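# Shelve the blue carton in the shelf row's gap

## Task

Take the blue carton off the desk and stand it in the empty slot of the carton row on the wall shelf. It must be upright, aligned with its neighbours and turned end-on to match them, with either end facing out. The brown cartons must stay where they were, neither moved nor rotated. The blue carton must not topple or finish leaning, and it must stay put once the robot lets go.

## Robot and tools

ROBOT. A wheeled base carries a lifting column with two six-joint arms (left_, right_) and a head. Shoulder height S = 0.90 m + column_m. Folded, as at the start, the robot is 0.73 m long, 0.62 m wide and S + 0.43 m tall, and its front is 0.40 m ahead of the column. Grip force is reduced here: each finger pad presses about 13 to 25 N, so hold the carton firmly and lift it gently.

FRAMES. Base frame: origin on the floor under the column, between the drive wheels; x forward, y left, z up. left_hand and right_hand are reported in it: the point where the fingers meet (tips 8 mm further). The hand's z axis runs along the fingers (quat_wxyz maps (0,0,1) onto it), its y axis across the opening. The odometry frame is the base frame at the scene's start.

execute_actions. Argument "actions": a list holding one action or none (empty list = just report state and images). An action may contain:
- "base": exactly one relative move. {"translate_m": d} drives straight by d metres from the current spot, forward positive, -3 to 3. {"rotate_rad": d} turns in place by d radians, left (counter-clockwise seen from above) positive, -3.2 to 3.2. No sideways motion.
- "joints": absolute targets by name, in metres or radians. column_m 0 to 0.8; head_tilt_rad -0.61 to 1.308 (positive looks down); per arm joint1 -2.879 to 2.879, joint2 0 to 3.141, joint3 0 to 3.019, joint4 -1.692 to 1.57, joint5 -1.57 to 1.57 (hand swings to robot's right when positive), joint6 -2.094 to 2.094 (clockwise roll seen from behind), gripper_m 0 to 0.093 (fingertip gap). Done tolerances: column 0.005, head 0.03, joints 1-6 0.045/0.14/0.09/0.055/0.03/0.035, gripper 0.003.
- "speeds": optional caps for this action: translate_m 0.05 to 0.8 m/s, rotate_rad 0.1 to 1 rad/s (maximum is the default). Arms ignore it. A base move needing over 8.667 s at its cap is rejected.
All motions start together. Unknown keys or out-of-range values reject the whole call. Joints you omit may still be driving toward earlier targets. "cameras": list from cam_head_left, cam_head_right, cam_left_wrist, cam_right_wrist, nav_camera, all; omitted/null/["all"] gives every camera, [] none; the "pictures" line gives image order. If a result reports a stop, the remaining execute_actions, wait and finished_scene calls in that reply are skipped.

wait: {"seconds": 0 to 10}; commands nothing, returns state and images. zoom_image: {"camera", "region": [x0, y0, x1, y1]} in pixels of that camera's latest full image, origin top-left, at most 504 by 504. finished_scene: {"scene": n}; final, reports success. Replying without any tool call ends everything.

RESULTS. base_status/joint_status: "done" (within tolerance; for the base, wheels turned fully even if slipping), "off_target" (resting away, may still push), "contact_stop" and "time_out" (old target dropped, holds in place), "not_followed" (safety check withheld arm targets; the gripper still moves). on_its_own covers uncommanded things; "held at" is a held target, not a position. turned_by_wheels vs turned_by_imu differing by over ~4% and at least 0.05 rad means a collision or slip. base_tilt in degrees, forward/right positive, ~1 degree fixed bias. motor_effort lists only the wheels (% of max, peak in brackets, noisy); effort at rest outside the rest range suggests pushing. wheel_motors_off = 1 while the wheels are cut. Motor temperatures: one block per arm, joints in joint_positions order.

ARM GEOMETRY (approximate). With joint1 at -1.57 (left) or 1.57 (right) and joints 5, 6 at 0, the arm moves in a forward vertical plane 0.23 m beside the column. a = j2 - 0.35, b = 1.05 + j2 - j3, c = b - j4 (c = 1.57 means fingers straight down). Hand ahead = 0.12 + 0.39 sin a + 0.38 cos b + 0.25 cos c; height = S + 0.39 cos a - 0.38 sin b - 0.25 sin c. E.g. j2, j3, j4 = 0.93, 0.78, 0.14 gives 0.60 m ahead, 0.25 m below S. Real hands sit up to ~5 cm lower and nearer (about 12 cm with heavy or far loads); trust the reported hand pose (1-3 cm error). Reach about 1 m from the shoulder. Loads with fingers down: 0.3 kg out to 0.6 m, from 0.14 m above S to 0.7 m below; heavier loads need closer, lower hands and steep fingers.

FRICTION. Changes under ~0.03 rad (0.08 for joints 2, 3) may not move anything. For gentle contact step about 0.05 rad per call from your previous target. A lowered hand may drift toward the column before rising.

GRIPPER. Fingers 7 cm long; outer span is 1 cm wider than the opening at the tips, 5 cm at the base. Body 10 x 7 cm; wrist camera sticks out 11 cm on one side. To grip, target less than the object's width ("off_target" is then normal). Opening staying 0.002 m or more above target means something is held.

COLUMN. Going down, it stops with contact_stop when an arm's load changes (hand or carton touching down, or a load coming off), not while that arm is moving; it can sink 0.15-0.2 m more afterward, and then refuses to go down until raised 0.2 m. It also stops on unexpected resistance; move 0.05 m the other way to free it.

HOLDS. If targets are withheld, move the joints of the offending action back at least 0.05 rad, or move the other arm away, or drive off the obstacle. The check ignores housing, column, grippers and wrist cameras. Never let the arms strike or squeeze each other.

BASE. Stops only when a wheel stalls; then back off 0.05 m before retrying or turning. Surfaces 0.30 m up and more than 0.26 m below S can slide over the housing into the column. Sustained pushing for ~3 s cuts the wheels for 2 s. Blocked arms keep pushing and heat up; resend their reported positions to relax them (a held load then sags a little).

HEAT. Warnings from 85 °C; at 100 °C that arm goes limp and drops what it holds.

CAMERAS. Head cameras sit 0.91-1.03 m + column_m up, tilted by head_tilt_rad. Each wrist camera is 0.10 m behind the fingertips, tilted 0.62 rad toward the hand's +x; with fingers down and arm forward it looks down and back toward the robot. nav_camera is low at the base front.

Each tool is called after "Call:" by a JSON object that holds its "api" and its "payload", one argument or row to a line.

## Session

Call:
{"api": "execute_actions", "payload": {
  "actions": []
}}

Scene clock: 0.00 s.
Motor temperatures (°C, as the motors report them): left_arm=[27 26 29 26 28 26] | right_arm=[29 28 27 26 26 28]
base_odometry: x=+0.000 y=+0.000 heading=+0.000 (m, m, rad; odometry frame)
turned_by_wheels: +0.000 (rad since the last result)
turned_by_imu: +0.000 (rad since the last result)
base_tilt: forward=+0.1 right=-0.4 (deg)
base_status: not commanded
joint_positions: column_m=+0.555 head_tilt_rad=+0.857 left_joint1_rad=-1.601 left_joint2_rad=+0.885 left_joint3_rad=+0.411 left_joint4_rad=-0.971 left_joint5_rad=+0.047 left_joint6_rad=+0.043 left_gripper_m=+0.095 right_joint1_rad=+1.569 right_joint2_rad=+0.896 right_joint3_rad=+0.417 right_joint4_rad=-1.002 right_joint5_rad=+0.054 right_joint6_rad=-0.084 right_gripper_m=+0.095
joint_status: not commanded
wheel_motors_off: 0
motor_effort: left_wheel=+5 right_wheel=+2 (%)
left_hand: x=+0.1443 y=+0.2103 z=+1.2584 quat_wxyz=(+0.444, -0.021, -0.895, +0.039) (m; base frame)
right_hand: x=+0.1414 y=-0.2350 z=+1.2628 quat_wxyz=(+0.461, +0.049, -0.886, +0.005) (m; base frame)
pictures: cam_head_left, cam_head_right, cam_left_wrist, cam_right_wrist, nav_camera
Images, in order (width x height): cam_head_left 504x504, cam_head_right 504x504, cam_left_wrist 504x504, cam_right_wrist 504x504, nav_camera 504x504.

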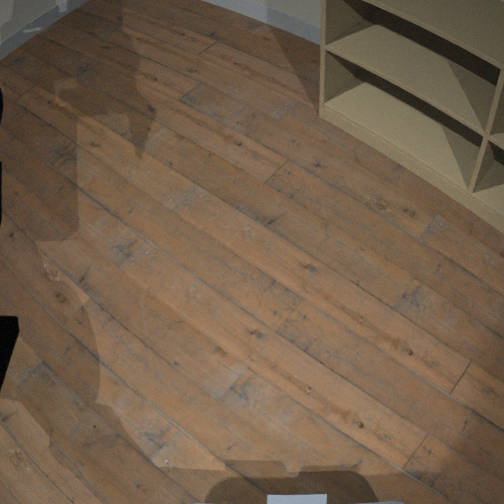

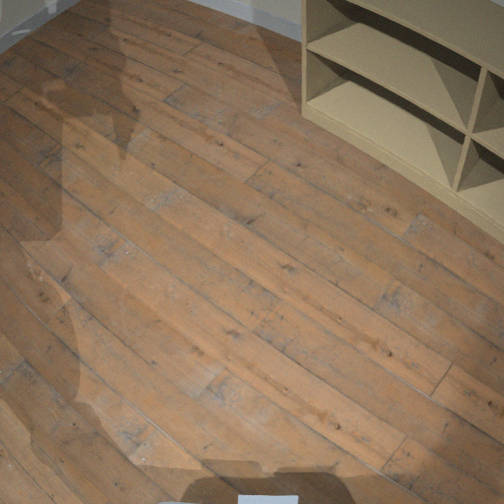

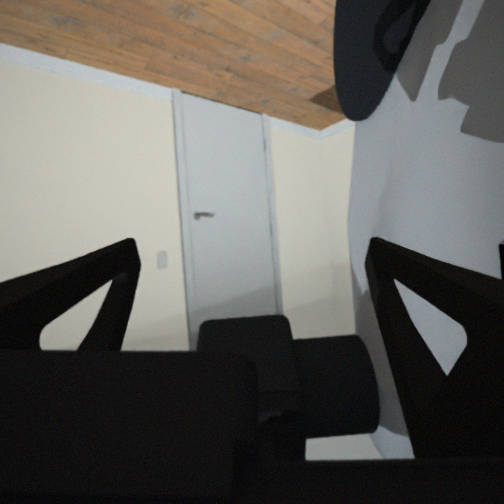

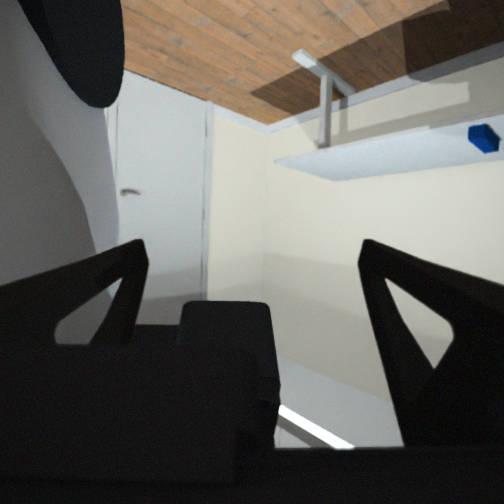

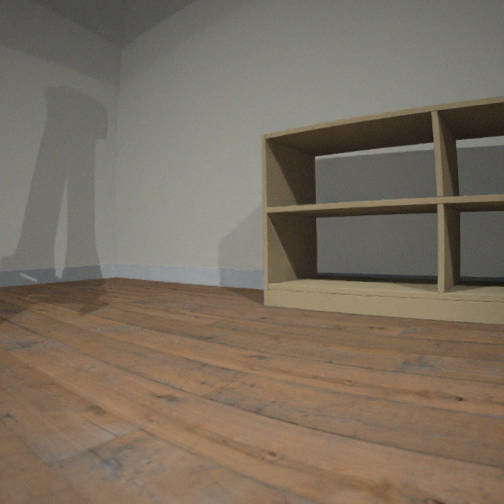

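Call:
{"api": "execute_actions", "payload": {
  "actions": [
    {"base":{"rotate_rad":-2.2},"joints":{"head_tilt_rad":0.45}}
  ],
  "cameras": ["cam_head_left","nav_camera"]
}}

Call:
{"api": "execute_actions", "payload": {
  "actions": [
    {"base":{"rotate_rad":-1.5}}
  ],
  "cameras": ["cam_head_left","nav_camera"]
}}

Scene clock: 7.13 s.
Motor temperatures (°C, as the motors report them): left_arm=[27 26 29 26 28 26] | right_arm=[29 28 27 26 26 28]
base_odometry: x=+0.000 y=+0.000 heading=-2.199 (m, m, rad; odometry frame)
turned_by_wheels: -2.199 (rad since the last result)
turned_by_imu: -2.176 (rad since the last result)
base_tilt: forward=+0.1 right=-0.4 (deg)
base_status: done
joint_positions: column_m=+0.555 head_tilt_rad=+0.468 left_joint1_rad=-1.601 left_joint2_rad=+0.885 left_joint3_rad=+0.411 left_joint4_rad=-0.971 left_joint5_rad=+0.047 left_joint6_rad=+0.043 left_gripper_m=+0.095 right_joint1_rad=+1.569 right_joint2_rad=+0.896 right_joint3_rad=+0.417 right_joint4_rad=-1.002 right_joint5_rad=+0.054 right_joint6_rad=-0.084 right_gripper_m=+0.095
joint_status: all done
wheel_motors_off: 0
motor_effort: left_wheel=+1(46) right_wheel=-2(44) (%)
left_hand: x=+0.1443 y=+0.2103 z=+1.2584 quat_wxyz=(+0.444, -0.021, -0.895, +0.039) (m; base frame)
right_hand: x=+0.1414 y=-0.2350 z=+1.2628 quat_wxyz=(+0.461, +0.049, -0.886, +0.005) (m; base frame)
pictures: cam_head_left, nav_camera
Images, in order (width x height): cam_head_left 504x504, nav_camera 504x504.

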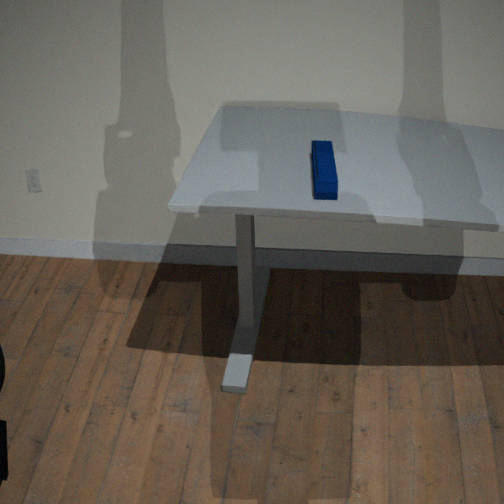

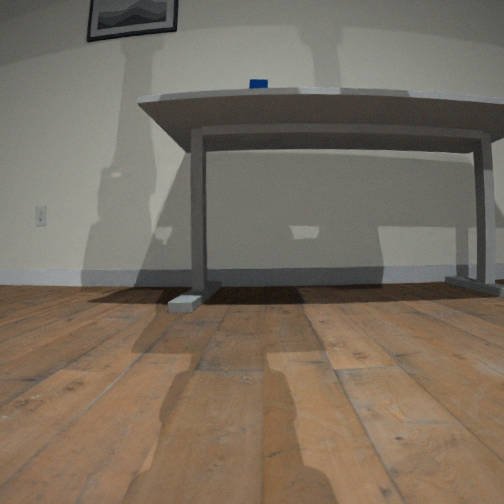

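Scene clock: 9.93 s.
Motor temperatures (°C, as the motors report them): left_arm=[27 26 29 26 28 26] | right_arm=[29 28 27 26 26 28]
base_odometry: x=+0.000 y=+0.000 heading=+2.584 (m, m, rad; odometry frame)
turned_by_wheels: -1.499 (rad since the last result)
turned_by_imu: -1.488 (rad since the last result)
base_tilt: forward=+0.1 right=-0.3 (deg)
base_status: done
joint_positions: column_m=+0.555 head_tilt_rad=+0.468 left_joint1_rad=-1.601 left_joint2_rad=+0.885 left_joint3_rad=+0.411 left_joint4_rad=-0.971 left_joint5_rad=+0.047 left_joint6_rad=+0.043 left_gripper_m=+0.095 right_joint1_rad=+1.569 right_joint2_rad=+0.896 right_joint3_rad=+0.417 right_joint4_rad=-1.002 right_joint5_rad=+0.054 right_joint6_rad=-0.084 right_gripper_m=+0.095
joint_status: not commanded
wheel_motors_off: 0
motor_effort: left_wheel=+1(28) right_wheel=-1(28) (%)
left_hand: x=+0.1443 y=+0.2103 z=+1.2584 quat_wxyz=(+0.444, -0.021, -0.895, +0.039) (m; base frame)
right_hand: x=+0.1414 y=-0.2350 z=+1.2628 quat_wxyz=(+0.461, +0.049, -0.886, +0.005) (m; base frame)
pictures: cam_head_left, nav_camera
Images, in order (width x height): cam_head_left 504x504, nav_camera 504x504.

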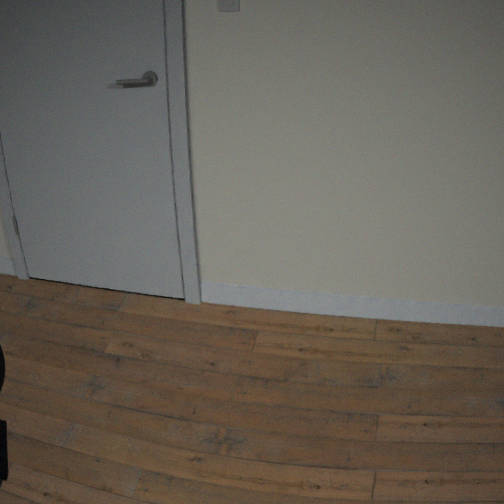

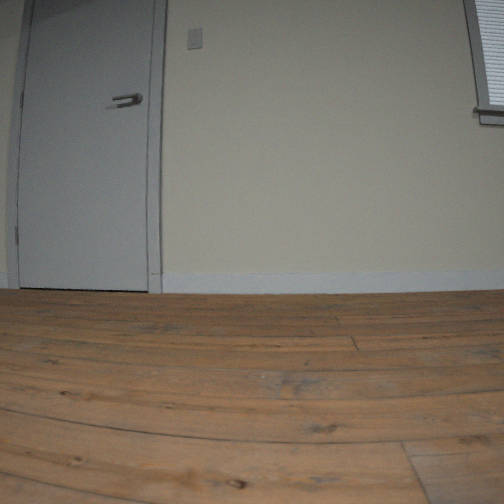

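Find the wall shelf.

Call:
{"api": "execute_actions", "payload": {
  "actions": [
    {"base":{"rotate_rad":-1.3},"joints":{"head_tilt_rad":0.1}}
  ],
  "cameras": ["cam_head_left","nav_camera"]
}}

Call:
{"api": "execute_actions", "payload": {
  "actions": [
    {"base":{"rotate_rad":-1.3}}
  ],
  "cameras": ["cam_head_left","nav_camera"]
}}

Scene clock: 12.67 s.
Motor temperatures (°C, as the motors report them): left_arm=[27 26 29 26 28 26] | right_arm=[29 28 27 26 26 28]
base_odometry: x=+0.000 y=+0.000 heading=+1.285 (m, m, rad; odometry frame)
turned_by_wheels: -1.299 (rad since the last result)
turned_by_imu: -1.289 (rad since the last result)
base_tilt: forward=+0.1 right=-0.4 (deg)
base_status: done
joint_positions: column_m=+0.555 head_tilt_rad=+0.120 left_joint1_rad=-1.601 left_joint2_rad=+0.885 left_joint3_rad=+0.411 left_joint4_rad=-0.971 left_joint5_rad=+0.047 left_joint6_rad=+0.043 left_gripper_m=+0.095 right_joint1_rad=+1.569 right_joint2_rad=+0.896 right_joint3_rad=+0.417 right_joint4_rad=-1.002 right_joint5_rad=+0.054 right_joint6_rad=-0.084 right_gripper_m=+0.095
joint_status: all done
wheel_motors_off: 0
motor_effort: left_wheel=+1(28) right_wheel=+2(27) (%)
left_hand: x=+0.1443 y=+0.2103 z=+1.2584 quat_wxyz=(+0.444, -0.021, -0.895, +0.039) (m; base frame)
right_hand: x=+0.1414 y=-0.2350 z=+1.2628 quat_wxyz=(+0.461, +0.049, -0.886, +0.005) (m; base frame)
pictures: cam_head_left, nav_camera
Images, in order (width x height): cam_head_left 504x504, nav_camera 504x504.

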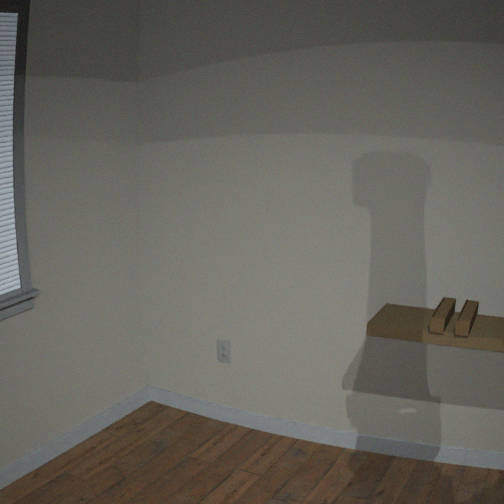

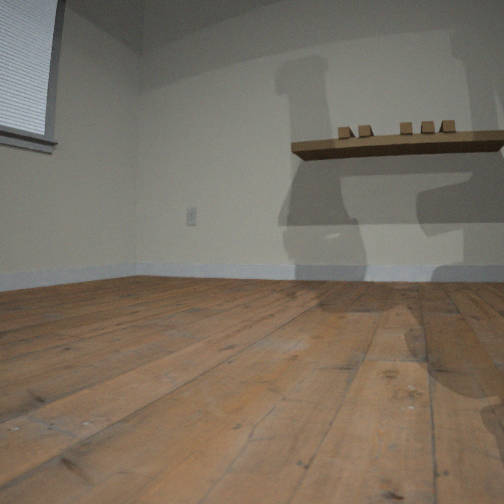

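Scene clock: 15.27 s.
Motor temperatures (°C, as the motors report them): left_arm=[27 26 29 26 28 26] | right_arm=[29 28 27 26 26 28]
base_odometry: x=+0.000 y=+0.000 heading=-0.014 (m, m, rad; odometry frame)
turned_by_wheels: -1.299 (rad since the last result)
turned_by_imu: -1.289 (rad since the last result)
base_tilt: forward=+0.0 right=-0.4 (deg)
base_status: done
joint_positions: column_m=+0.555 head_tilt_rad=+0.120 left_joint1_rad=-1.601 left_joint2_rad=+0.885 left_joint3_rad=+0.411 left_joint4_rad=-0.971 left_joint5_rad=+0.047 left_joint6_rad=+0.043 left_gripper_m=+0.095 right_joint1_rad=+1.569 right_joint2_rad=+0.896 right_joint3_rad=+0.417 right_joint4_rad=-1.002 right_joint5_rad=+0.054 right_joint6_rad=-0.084 right_gripper_m=+0.095
joint_status: not commanded
wheel_motors_off: 0
motor_effort: left_wheel=+0(28) right_wheel=-1(28) (%)
left_hand: x=+0.1443 y=+0.2103 z=+1.2584 quat_wxyz=(+0.444, -0.021, -0.895, +0.039) (m; base frame)
right_hand: x=+0.1414 y=-0.2350 z=+1.2628 quat_wxyz=(+0.461, +0.049, -0.886, +0.005) (m; base frame)
pictures: cam_head_left, nav_camera
Images, in order (width x height): cam_head_left 504x504, nav_camera 504x504.

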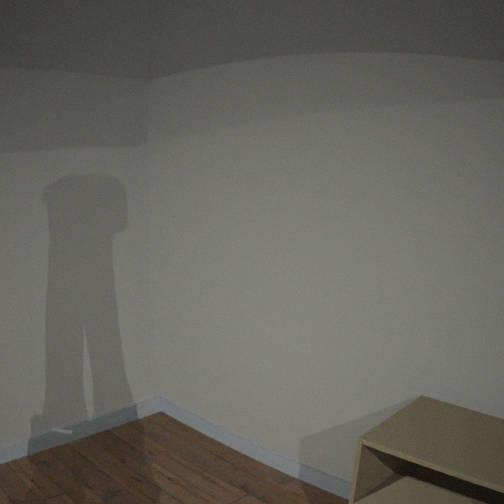

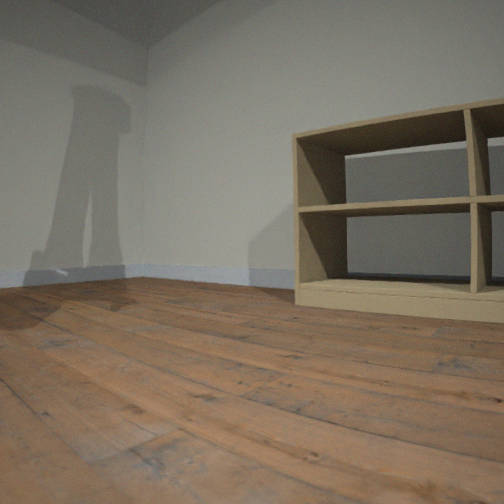

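Call:
{"api": "execute_actions", "payload": {
  "actions": [
    {"base":{"rotate_rad":-2.3},"joints":{"head_tilt_rad":0.6,"right_joint2_rad":1.2,"right_joint3_rad":1.4,"right_joint4_rad":-0.72,"right_joint5_rad":0,"right_joint6_rad":0,"right_joint1_rad":1.57,"column_m":0.4}}
  ],
  "cameras": ["cam_head_left","cam_head_right","nav_camera"]
}}

Scene clock: 19.37 s.
Motor temperatures (°C, as the motors report them): left_arm=[27 26 29 26 28 26] | right_arm=[29 29 27 26 26 28]
base_odometry: x=+0.000 y=+0.000 heading=-2.314 (m, m, rad; odometry frame)
turned_by_wheels: -2.299 (rad since the last result)
turned_by_imu: -2.281 (rad since the last result)
base_tilt: forward=+0.1 right=-0.3 (deg)
base_status: done
joint_positions: column_m=+0.400 head_tilt_rad=+0.604 left_joint1_rad=-1.601 left_joint2_rad=+0.885 left_joint3_rad=+0.411 left_joint4_rad=-0.971 left_joint5_rad=+0.047 left_joint6_rad=+0.043 left_gripper_m=+0.095 right_joint1_rad=+1.571 right_joint2_rad=+1.189 right_joint3_rad=+1.394 right_joint4_rad=-0.726 right_joint5_rad=+0.000 right_joint6_rad=-0.010 right_gripper_m=+0.095
joint_status: all done
wheel_motors_off: 0
motor_effort: left_wheel=+1(27) right_wheel=-2(27) (%)
left_hand: x=+0.1443 y=+0.2103 z=+1.1030 quat_wxyz=(+0.444, -0.021, -0.895, +0.039) (m; base frame)
right_hand: x=+0.6660 y=-0.2251 z=+1.0273 quat_wxyz=(-0.001, +0.005, -1.000, +0.000) (m; base frame)
pictures: cam_head_left, cam_head_right, nav_camera
Images, in order (width x height): cam_head_left 504x504, cam_head_right 504x504, nav_camera 504x504.

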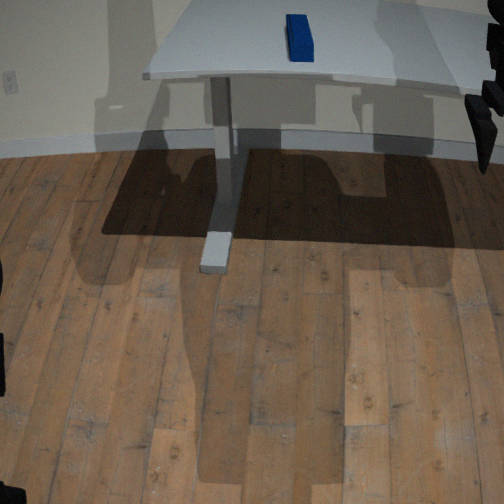

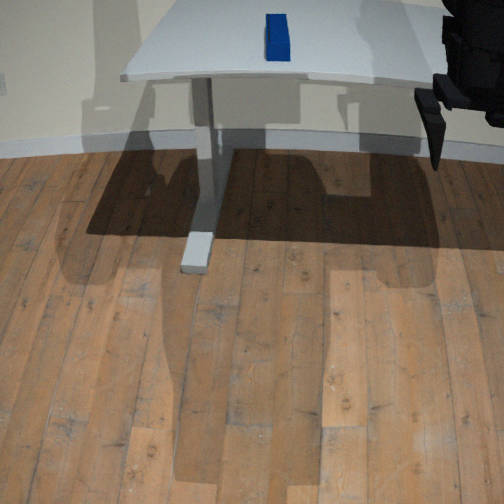

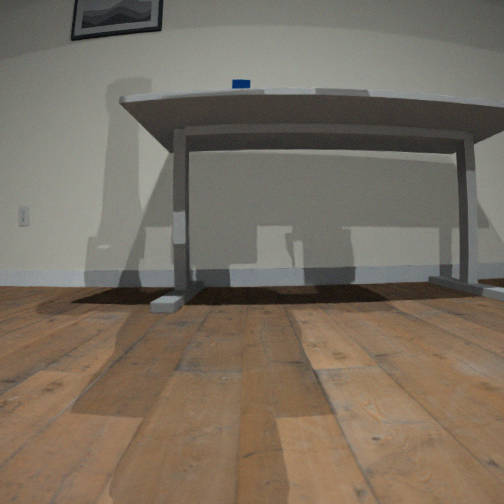

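Call:
{"api": "execute_actions", "payload": {
  "actions": [
    {"base":{"rotate_rad":0.19}}
  ],
  "cameras": []
}}

Call:
{"api": "execute_actions", "payload": {
  "actions": [
    {"base":{"translate_m":0.5},"joints":{"head_tilt_rad":0.9,"column_m":0.33}}
  ],
  "cameras": ["cam_head_left","cam_head_right","cam_right_wrist"]
}}

Scene clock: 20.83 s.
Motor temperatures (°C, as the motors report them): left_arm=[27 26 29 26 28 26] | right_arm=[29 29 27 26 26 28]
base_odometry: x=+0.000 y=+0.000 heading=-2.124 (m, m, rad; odometry frame)
turned_by_wheels: +0.190 (rad since the last result)
turned_by_imu: +0.190 (rad since the last result)
base_tilt: forward=+0.1 right=-0.3 (deg)
base_status: done
joint_positions: column_m=+0.400 head_tilt_rad=+0.604 left_joint1_rad=-1.601 left_joint2_rad=+0.885 left_joint3_rad=+0.411 left_joint4_rad=-0.971 left_joint5_rad=+0.047 left_joint6_rad=+0.043 left_gripper_m=+0.095 right_joint1_rad=+1.571 right_joint2_rad=+1.189 right_joint3_rad=+1.394 right_joint4_rad=-0.726 right_joint5_rad=+0.000 right_joint6_rad=-0.010 right_gripper_m=+0.095
joint_status: not commanded
wheel_motors_off: 0
motor_effort: left_wheel=-1(23) right_wheel=+1(26) (%)
left_hand: x=+0.1443 y=+0.2103 z=+1.1030 quat_wxyz=(+0.444, -0.021, -0.895, +0.039) (m; base frame)
right_hand: x=+0.6660 y=-0.2254 z=+1.0273 quat_wxyz=(-0.001, +0.005, -1.000, +0.000) (m; base frame)
pictures: none
No camera images: the call's "cameras" was empty. Leave "cameras" out to get every camera's image.

Scene clock: 23.47 s.
Motor temperatures (°C, as the motors report them): left_arm=[27 26 29 26 28 26] | right_arm=[29 29 28 26 26 28]
base_odometry: x=-0.263 y=-0.425 heading=-2.125 (m, m, rad; odometry frame)
turned_by_wheels: -0.001 (rad since the last result)
turned_by_imu: +0.001 (rad since the last result)
base_tilt: forward=+0.1 right=-0.4 (deg)
base_status: done
joint_positions: column_m=+0.330 head_tilt_rad=+0.901 left_joint1_rad=-1.601 left_joint2_rad=+0.885 left_joint3_rad=+0.413 left_joint4_rad=-0.971 left_joint5_rad=+0.047 left_joint6_rad=+0.043 left_gripper_m=+0.095 right_joint1_rad=+1.571 right_joint2_rad=+1.191 right_joint3_rad=+1.395 right_joint4_rad=-0.726 right_joint5_rad=+0.000 right_joint6_rad=-0.010 right_gripper_m=+0.095
joint_status: all done
wheel_motors_off: 0
motor_effort: left_wheel=+0(48) right_wheel=+1(61) (%)
left_hand: x=+0.1453 y=+0.2103 z=+1.0327 quat_wxyz=(+0.443, -0.022, -0.895, +0.039) (m; base frame)
right_hand: x=+0.6657 y=-0.2254 z=+0.9564 quat_wxyz=(+0.000, +0.005, -1.000, +0.000) (m; base frame)
pictures: cam_head_left, cam_head_right, cam_right_wrist
Images, in order (width x height): cam_head_left 504x504, cam_head_right 504x504, cam_right_wrist 504x504.

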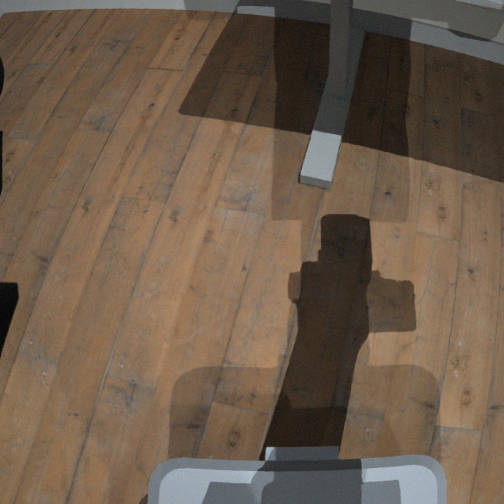

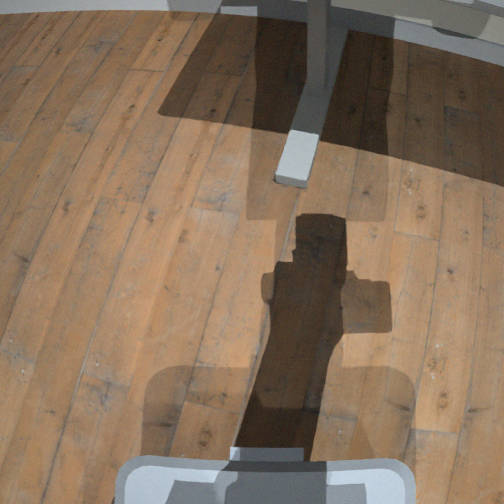

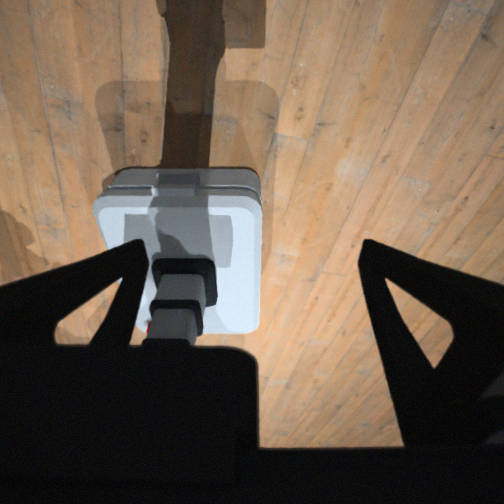

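Call:
{"api": "execute_actions", "payload": {
  "actions": [
    {"base":{"translate_m":0.15},"joints":{"head_tilt_rad":0.5}}
  ],
  "cameras": ["cam_head_left","cam_head_right","cam_right_wrist","nav_camera"]
}}

Scene clock: 25.33 s.
Motor temperatures (°C, as the motors report them): left_arm=[27 26 29 26 28 26] | right_arm=[29 29 28 26 26 28]
base_odometry: x=-0.342 y=-0.553 heading=-2.126 (m, m, rad; odometry frame)
turned_by_wheels: -0.001 (rad since the last result)
turned_by_imu: +0.000 (rad since the last result)
base_tilt: forward=+0.2 right=-0.4 (deg)
base_status: done
joint_positions: column_m=+0.330 head_tilt_rad=+0.518 left_joint1_rad=-1.601 left_joint2_rad=+0.885 left_joint3_rad=+0.412 left_joint4_rad=-0.971 left_joint5_rad=+0.047 left_joint6_rad=+0.043 left_gripper_m=+0.095 right_joint1_rad=+1.571 right_joint2_rad=+1.191 right_joint3_rad=+1.395 right_joint4_rad=-0.726 right_joint5_rad=+0.000 right_joint6_rad=-0.010 right_gripper_m=+0.095
joint_status: all done
wheel_motors_off: 0
motor_effort: left_wheel=-1(34) right_wheel=+1(35) (%)
left_hand: x=+0.1449 y=+0.2103 z=+1.0328 quat_wxyz=(+0.444, -0.022, -0.895, +0.039) (m; base frame)
right_hand: x=+0.6657 y=-0.2254 z=+0.9564 quat_wxyz=(+0.000, +0.005, -1.000, +0.000) (m; base frame)
pictures: cam_head_left, cam_head_right, cam_right_wrist, nav_camera
Images, in order (width x height): cam_head_left 504x504, cam_head_right 504x504, cam_right_wrist 504x504, nav_camera 504x504.

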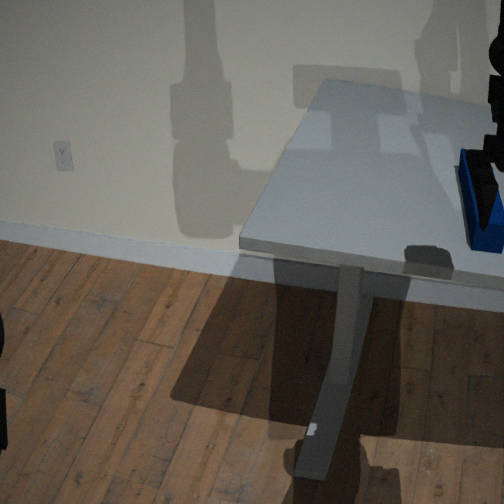

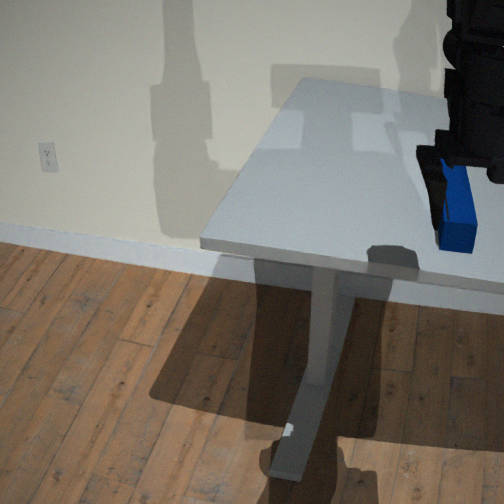

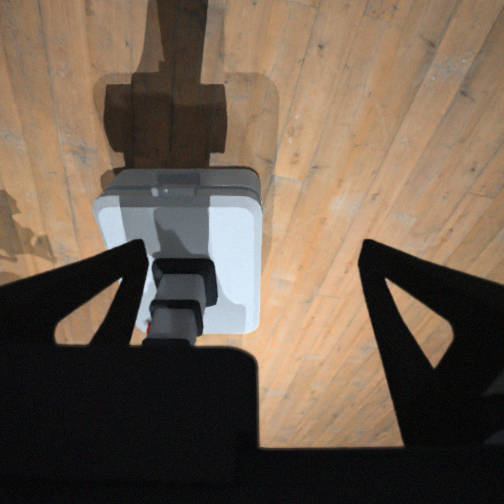

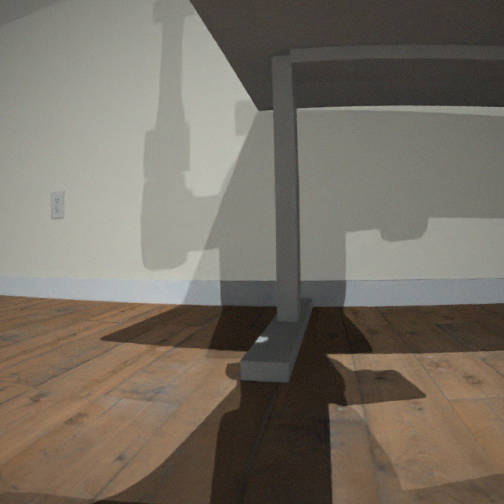

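Call:
{"api": "execute_actions", "payload": {
  "actions": [
    {"base":{"translate_m":0.08},"joints":{"right_joint2_rad":1.45,"right_joint3_rad":2.15,"right_joint4_rad":-1.22,"right_joint6_rad":0.22,"column_m":0.25,"head_tilt_rad":0.35}}
  ],
  "cameras": ["cam_head_left","cam_head_right","cam_right_wrist"]
}}

Scene clock: 27.27 s.
Motor temperatures (°C, as the motors report them): left_arm=[27 26 29 26 28 26] | right_arm=[29 30 28 26 26 28]
base_odometry: x=-0.384 y=-0.621 heading=-2.127 (m, m, rad; odometry frame)
turned_by_wheels: -0.001 (rad since the last result)
turned_by_imu: +0.000 (rad since the last result)
base_tilt: forward=+0.1 right=-0.3 (deg)
base_status: done
joint_positions: column_m=+0.250 head_tilt_rad=+0.369 left_joint1_rad=-1.601 left_joint2_rad=+0.885 left_joint3_rad=+0.412 left_joint4_rad=-0.971 left_joint5_rad=+0.047 left_joint6_rad=+0.043 left_gripper_m=+0.095 right_joint1_rad=+1.571 right_joint2_rad=+1.446 right_joint3_rad=+2.124 right_joint4_rad=-1.204 right_joint5_rad=+0.000 right_joint6_rad=+0.209 right_gripper_m=+0.095
joint_status: all done
wheel_motors_off: 0
motor_effort: left_wheel=-2(37) right_wheel=+4(32) (%)
left_hand: x=+0.1451 y=+0.2103 z=+0.9528 quat_wxyz=(+0.444, -0.022, -0.895, +0.039) (m; base frame)
right_hand: x=+0.8223 y=-0.2253 z=+0.9428 quat_wxyz=(+0.001, -0.104, -0.995, +0.000) (m; base frame)
pictures: cam_head_left, cam_head_right, cam_right_wrist
Images, in order (width x height): cam_head_left 504x504, cam_head_right 504x504, cam_right_wrist 504x504.

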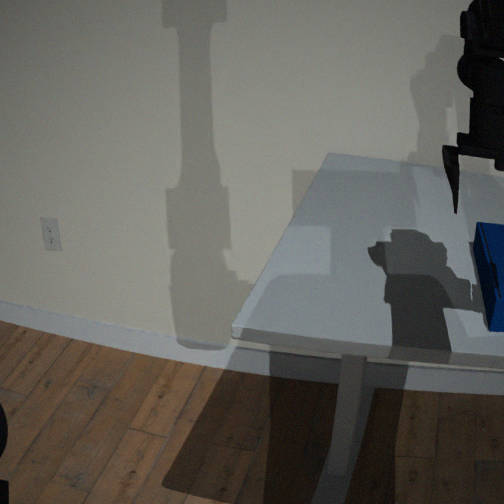

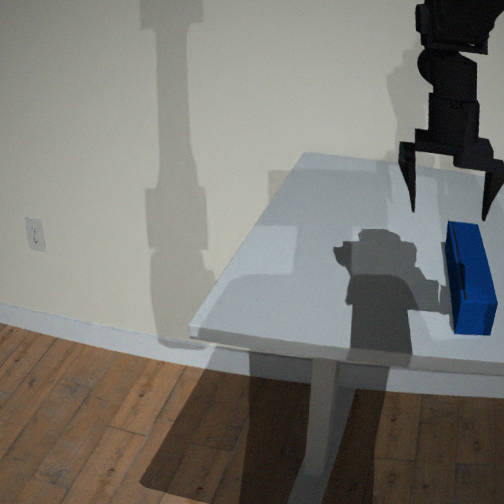

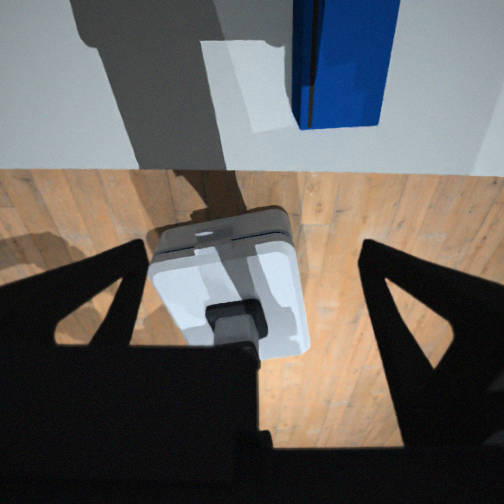

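Call:
{"api": "execute_actions", "payload": {
  "actions": [
    {"base":{"rotate_rad":-0.1},"joints":{"right_joint6_rad":0.11}}
  ],
  "cameras": []
}}

Call:
{"api": "execute_actions", "payload": {
  "actions": [
    {"base":{"translate_m":0.11},"joints":{"column_m":0.2}}
  ],
  "cameras": ["cam_head_right","cam_right_wrist"]
}}

Scene clock: 28.87 s.
Motor temperatures (°C, as the motors report them): left_arm=[27 26 29 26 28 26] | right_arm=[29 30 29 26 26 28]
base_odometry: x=-0.384 y=-0.621 heading=-2.225 (m, m, rad; odometry frame)
turned_by_wheels: -0.098 (rad since the last result)
turned_by_imu: -0.095 (rad since the last result)
base_tilt: forward=+0.1 right=-0.4 (deg)
base_status: done
joint_positions: column_m=+0.250 head_tilt_rad=+0.369 left_joint1_rad=-1.601 left_joint2_rad=+0.885 left_joint3_rad=+0.412 left_joint4_rad=-0.971 left_joint5_rad=+0.047 left_joint6_rad=+0.043 left_gripper_m=+0.095 right_joint1_rad=+1.569 right_joint2_rad=+1.446 right_joint3_rad=+2.124 right_joint4_rad=-1.204 right_joint5_rad=+0.000 right_joint6_rad=+0.119 right_gripper_m=+0.095
joint_status: all done
wheel_motors_off: 0
motor_effort: left_wheel=+0(42) right_wheel=+0(51) (%)
left_hand: x=+0.1451 y=+0.2103 z=+0.9528 quat_wxyz=(+0.444, -0.022, -0.895, +0.039) (m; base frame)
right_hand: x=+0.8223 y=-0.2264 z=+0.9428 quat_wxyz=(+0.001, -0.060, -0.998, +0.001) (m; base frame)
pictures: none
No camera images: the call's "cameras" was empty. Leave "cameras" out to get every camera's image.

Scene clock: 30.37 s.
Motor temperatures (°C, as the motors report them): left_arm=[27 26 29 26 28 26] | right_arm=[29 30 29 26 26 28]
base_odometry: x=-0.452 y=-0.708 heading=-2.227 (m, m, rad; odometry frame)
turned_by_wheels: -0.002 (rad since the last result)
turned_by_imu: -0.001 (rad since the last result)
base_tilt: forward=+0.1 right=-0.4 (deg)
base_status: done
joint_positions: column_m=+0.200 head_tilt_rad=+0.369 left_joint1_rad=-1.601 left_joint2_rad=+0.885 left_joint3_rad=+0.413 left_joint4_rad=-0.971 left_joint5_rad=+0.047 left_joint6_rad=+0.043 left_gripper_m=+0.095 right_joint1_rad=+1.569 right_joint2_rad=+1.447 right_joint3_rad=+2.124 right_joint4_rad=-1.206 right_joint5_rad=+0.000 right_joint6_rad=+0.119 right_gripper_m=+0.095
joint_status: all done
wheel_motors_off: 0
motor_effort: left_wheel=-1(43) right_wheel=+3(59) (%)
left_hand: x=+0.1454 y=+0.2103 z=+0.9027 quat_wxyz=(+0.443, -0.022, -0.895, +0.039) (m; base frame)
right_hand: x=+0.8217 y=-0.2264 z=+0.8923 quat_wxyz=(+0.003, -0.060, -0.998, +0.001) (m; base frame)
pictures: cam_head_right, cam_right_wrist
Images, in order (width x height): cam_head_right 504x504, cam_right_wrist 504x504.

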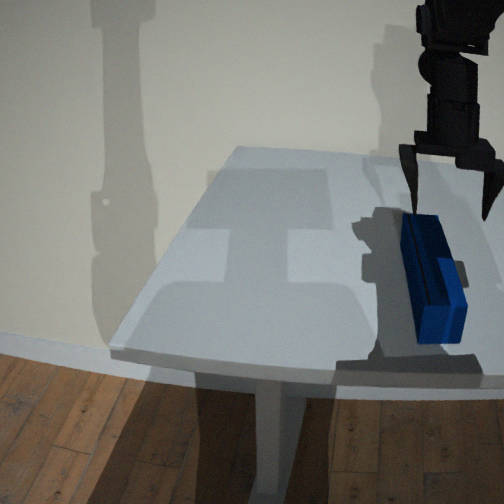

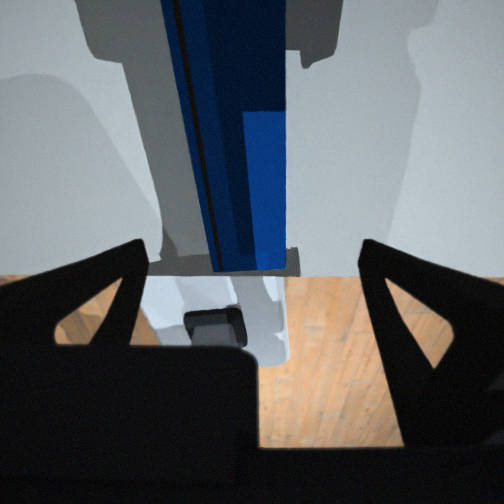

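Call:
{"api": "execute_actions", "payload": {
  "actions": [
    {"joints":{"column_m":0.1}}
  ],
  "cameras": ["cam_head_right","cam_right_wrist"]
}}

Scene clock: 32.40 s.
Motor temperatures (°C, as the motors report them): left_arm=[27 26 29 26 28 26] | right_arm=[29 30 29 26 26 28]
base_odometry: x=-0.452 y=-0.708 heading=-2.227 (m, m, rad; odometry frame)
turned_by_wheels: +0.000 (rad since the last result)
turned_by_imu: +0.001 (rad since the last result)
base_tilt: forward=+0.2 right=-0.4 (deg)
base_status: not commanded
joint_positions: column_m=+0.100 head_tilt_rad=+0.369 left_joint1_rad=-1.601 left_joint2_rad=+0.885 left_joint3_rad=+0.413 left_joint4_rad=-0.971 left_joint5_rad=+0.047 left_joint6_rad=+0.043 left_gripper_m=+0.095 right_joint1_rad=+1.569 right_joint2_rad=+1.447 right_joint3_rad=+2.124 right_joint4_rad=-1.206 right_joint5_rad=+0.000 right_joint6_rad=+0.119 right_gripper_m=+0.095
joint_status: all done
wheel_motors_off: 0
motor_effort: left_wheel=-2(2) right_wheel=+4(2) (%)
left_hand: x=+0.1454 y=+0.2103 z=+0.8027 quat_wxyz=(+0.443, -0.022, -0.895, +0.039) (m; base frame)
right_hand: x=+0.8217 y=-0.2264 z=+0.7923 quat_wxyz=(+0.003, -0.060, -0.998, +0.001) (m; base frame)
pictures: cam_head_right, cam_right_wrist
Images, in order (width x height): cam_head_right 504x504, cam_right_wrist 504x504.

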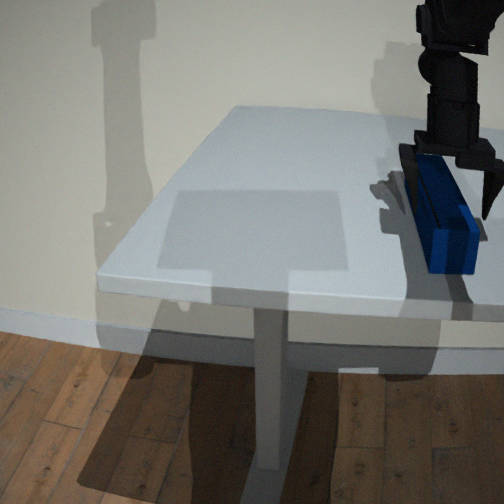

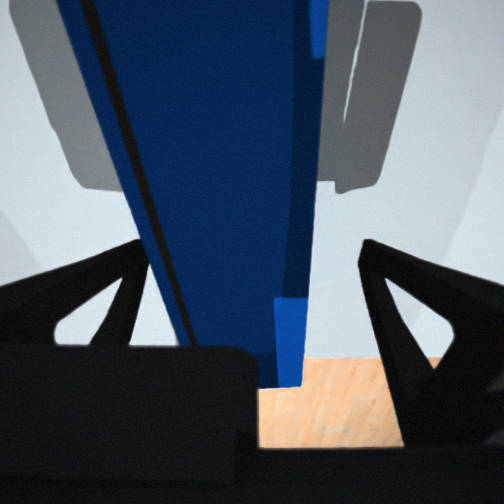

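Call:
{"api": "execute_actions", "payload": {
  "actions": [
    {"base":{"rotate_rad":0.02}}
  ],
  "cameras": ["cam_head_right","cam_right_wrist"]
}}

Scene clock: 33.23 s.
Motor temperatures (°C, as the motors report them): left_arm=[27 26 29 26 28 26] | right_arm=[29 30 29 26 26 28]
base_odometry: x=-0.452 y=-0.708 heading=-2.209 (m, m, rad; odometry frame)
turned_by_wheels: +0.018 (rad since the last result)
turned_by_imu: +0.018 (rad since the last result)
base_tilt: forward=+0.2 right=-0.3 (deg)
base_status: done
joint_positions: column_m=+0.100 head_tilt_rad=+0.369 left_joint1_rad=-1.601 left_joint2_rad=+0.885 left_joint3_rad=+0.413 left_joint4_rad=-0.971 left_joint5_rad=+0.047 left_joint6_rad=+0.043 left_gripper_m=+0.095 right_joint1_rad=+1.572 right_joint2_rad=+1.447 right_joint3_rad=+2.124 right_joint4_rad=-1.206 right_joint5_rad=+0.000 right_joint6_rad=+0.119 right_gripper_m=+0.095
joint_status: not commanded
wheel_motors_off: 0
motor_effort: left_wheel=-1(45) right_wheel=+2(46) (%)
left_hand: x=+0.1454 y=+0.2103 z=+0.8027 quat_wxyz=(+0.443, -0.022, -0.895, +0.039) (m; base frame)
right_hand: x=+0.8217 y=-0.2249 z=+0.7923 quat_wxyz=(+0.003, -0.059, -0.998, +0.000) (m; base frame)
pictures: cam_head_right, cam_right_wrist
Images, in order (width x height): cam_head_right 504x504, cam_right_wrist 504x504.

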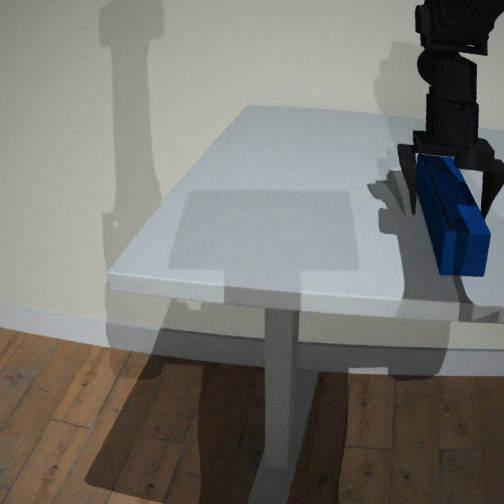

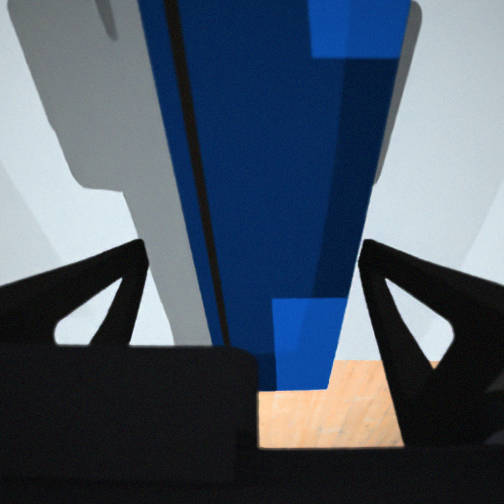

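Call:
{"api": "execute_actions", "payload": {
  "actions": [
    {"base":{"rotate_rad":-0.009}}
  ],
  "cameras": ["cam_right_wrist"]
}}

Scene clock: 34.03 s.
Motor temperatures (°C, as the motors report them): left_arm=[27 26 29 26 28 26] | right_arm=[29 31 29 26 26 28]
base_odometry: x=-0.452 y=-0.708 heading=-2.216 (m, m, rad; odometry frame)
turned_by_wheels: -0.007 (rad since the last result)
turned_by_imu: -0.007 (rad since the last result)
base_tilt: forward=+0.1 right=-0.3 (deg)
base_status: done
joint_positions: column_m=+0.100 head_tilt_rad=+0.369 left_joint1_rad=-1.601 left_joint2_rad=+0.885 left_joint3_rad=+0.413 left_joint4_rad=-0.971 left_joint5_rad=+0.047 left_joint6_rad=+0.043 left_gripper_m=+0.095 right_joint1_rad=+1.568 right_joint2_rad=+1.447 right_joint3_rad=+2.124 right_joint4_rad=-1.206 right_joint5_rad=+0.000 right_joint6_rad=+0.119 right_gripper_m=+0.095
joint_status: not commanded
wheel_motors_off: 0
motor_effort: left_wheel=+1(46) right_wheel=-1(37) (%)
left_hand: x=+0.1454 y=+0.2103 z=+0.8027 quat_wxyz=(+0.443, -0.022, -0.895, +0.039) (m; base frame)
right_hand: x=+0.8217 y=-0.2270 z=+0.7923 quat_wxyz=(+0.003, -0.060, -0.998, +0.001) (m; base frame)
pictures: cam_right_wrist
Images, in order (width x height): cam_right_wrist 504x504.

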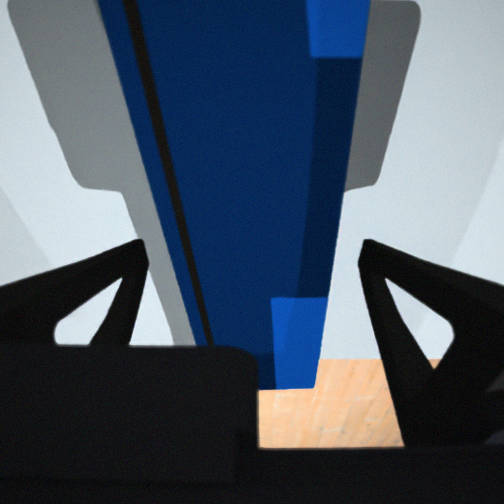

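Centered. Lower.

Call:
{"api": "execute_actions", "payload": {
  "actions": [
    {"joints":{"column_m":0.055}}
  ],
  "cameras": ["cam_head_right","cam_right_wrist"]
}}

Scene clock: 35.23 s.
Motor temperatures (°C, as the motors report them): left_arm=[27 26 29 26 28 26] | right_arm=[29 31 30 26 26 28]
base_odometry: x=-0.452 y=-0.708 heading=-2.216 (m, m, rad; odometry frame)
turned_by_wheels: +0.000 (rad since the last result)
turned_by_imu: +0.001 (rad since the last result)
base_tilt: forward=+0.2 right=-0.2 (deg)
base_status: not commanded
joint_positions: column_m=+0.055 head_tilt_rad=+0.368 left_joint1_rad=-1.601 left_joint2_rad=+0.885 left_joint3_rad=+0.413 left_joint4_rad=-0.971 left_joint5_rad=+0.047 left_joint6_rad=+0.043 left_gripper_m=+0.095 right_joint1_rad=+1.568 right_joint2_rad=+1.436 right_joint3_rad=+2.124 right_joint4_rad=-1.209 right_joint5_rad=-0.001 right_joint6_rad=+0.116 right_gripper_m=+0.095
joint_status: all done
wheel_motors_off: 0
motor_effort: left_wheel=+3(3) right_wheel=-4(0) (%)
left_hand: x=+0.1454 y=+0.2103 z=+0.7577 quat_wxyz=(+0.443, -0.022, -0.895, +0.039) (m; base frame)
right_hand: x=+0.8233 y=-0.2270 z=+0.7553 quat_wxyz=(-0.002, -0.059, -0.998, +0.001) (m; base frame)
pictures: cam_head_right, cam_right_wrist
Images, in order (width x height): cam_head_right 504x504, cam_right_wrist 504x504.

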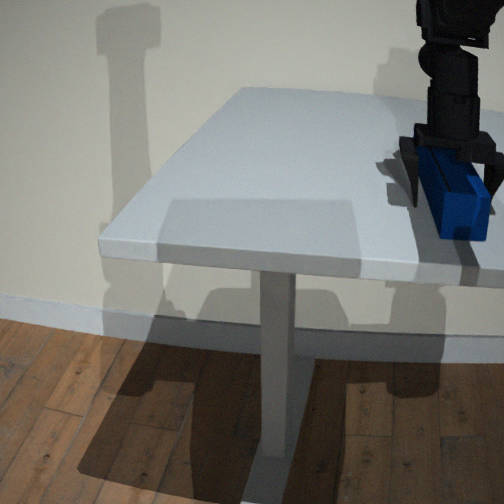

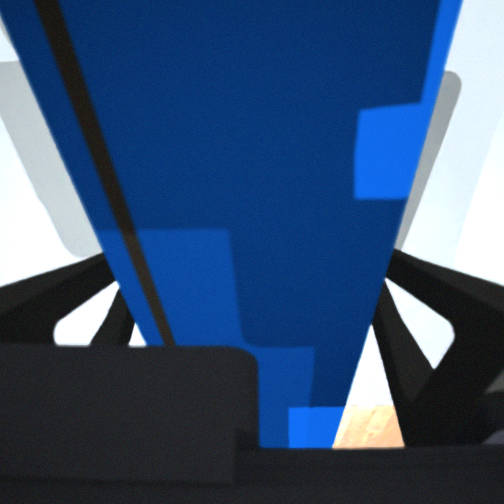

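Call:
{"api": "execute_actions", "payload": {
  "actions": [
    {"joints":{"column_m":0.065,"right_gripper_m":0.0}}
  ],
  "cameras": []
}}

Call:
{"api": "execute_actions", "payload": {
  "actions": [
    {"joints":{"column_m":0.25,"head_tilt_rad":0.2}}
  ],
  "cameras": ["cam_head_right","cam_right_wrist"]
}}

Scene clock: 36.10 s.
Motor temperatures (°C, as the motors report them): left_arm=[27 26 29 26 28 26] | right_arm=[29 31 30 26 26 28]
base_odometry: x=-0.452 y=-0.708 heading=-2.216 (m, m, rad; odometry frame)
turned_by_wheels: +0.000 (rad since the last result)
turned_by_imu: +0.000 (rad since the last result)
base_tilt: forward=+0.1 right=-0.3 (deg)
base_status: not commanded
joint_positions: column_m=+0.065 head_tilt_rad=+0.368 left_joint1_rad=-1.601 left_joint2_rad=+0.885 left_joint3_rad=+0.413 left_joint4_rad=-0.971 left_joint5_rad=+0.047 left_joint6_rad=+0.043 left_gripper_m=+0.095 right_joint1_rad=+1.568 right_joint2_rad=+1.439 right_joint3_rad=+2.124 right_joint4_rad=-1.209 right_joint5_rad=-0.002 right_joint6_rad=+0.116 right_gripper_m=+0.061
joint_status: right_gripper_m off_target (ended at +0.061, target +0.000); the others done
wheel_motors_off: 0
motor_effort: left_wheel=+3(4) right_wheel=-3(3) (%)
left_hand: x=+0.1454 y=+0.2103 z=+0.7676 quat_wxyz=(+0.443, -0.022, -0.895, +0.039) (m; base frame)
right_hand: x=+0.8227 y=-0.2267 z=+0.7630 quat_wxyz=(+0.000, -0.059, -0.998, +0.000) (m; base frame)
pictures: none
No camera images: the call's "cameras" was empty. Leave "cameras" out to get every camera's image.

Scene clock: 39.10 s.
Motor temperatures (°C, as the motors report them): left_arm=[27 26 29 26 28 26] | right_arm=[29 31 30 26 26 28]
base_odometry: x=-0.452 y=-0.708 heading=-2.216 (m, m, rad; odometry frame)
turned_by_wheels: +0.000 (rad since the last result)
turned_by_imu: +0.001 (rad since the last result)
base_tilt: forward=+0.1 right=-0.4 (deg)
base_status: not commanded
joint_positions: column_m=+0.250 head_tilt_rad=+0.219 left_joint1_rad=-1.601 left_joint2_rad=+0.885 left_joint3_rad=+0.413 left_joint4_rad=-0.971 left_joint5_rad=+0.047 left_joint6_rad=+0.043 left_gripper_m=+0.095 right_joint1_rad=+1.568 right_joint2_rad=+1.442 right_joint3_rad=+2.124 right_joint4_rad=-1.209 right_joint5_rad=-0.002 right_joint6_rad=+0.116 right_gripper_m=+0.061
joint_status: all done
wheel_motors_off: 0
motor_effort: left_wheel=+3(3) right_wheel=-4(3) (%)
left_hand: x=+0.1454 y=+0.2103 z=+0.9526 quat_wxyz=(+0.443, -0.022, -0.895, +0.039) (m; base frame)
right_hand: x=+0.8220 y=-0.2267 z=+0.9456 quat_wxyz=(+0.002, -0.059, -0.998, +0.000) (m; base frame)
pictures: cam_head_right, cam_right_wrist
Images, in order (width x height): cam_head_right 504x504, cam_right_wrist 504x504.

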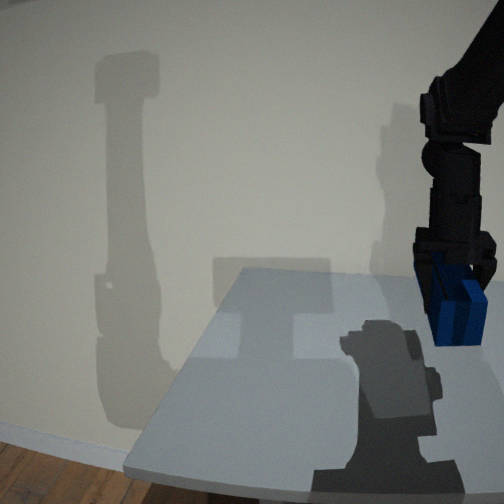

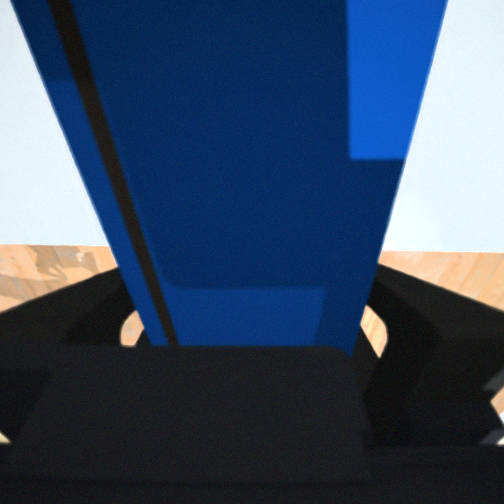

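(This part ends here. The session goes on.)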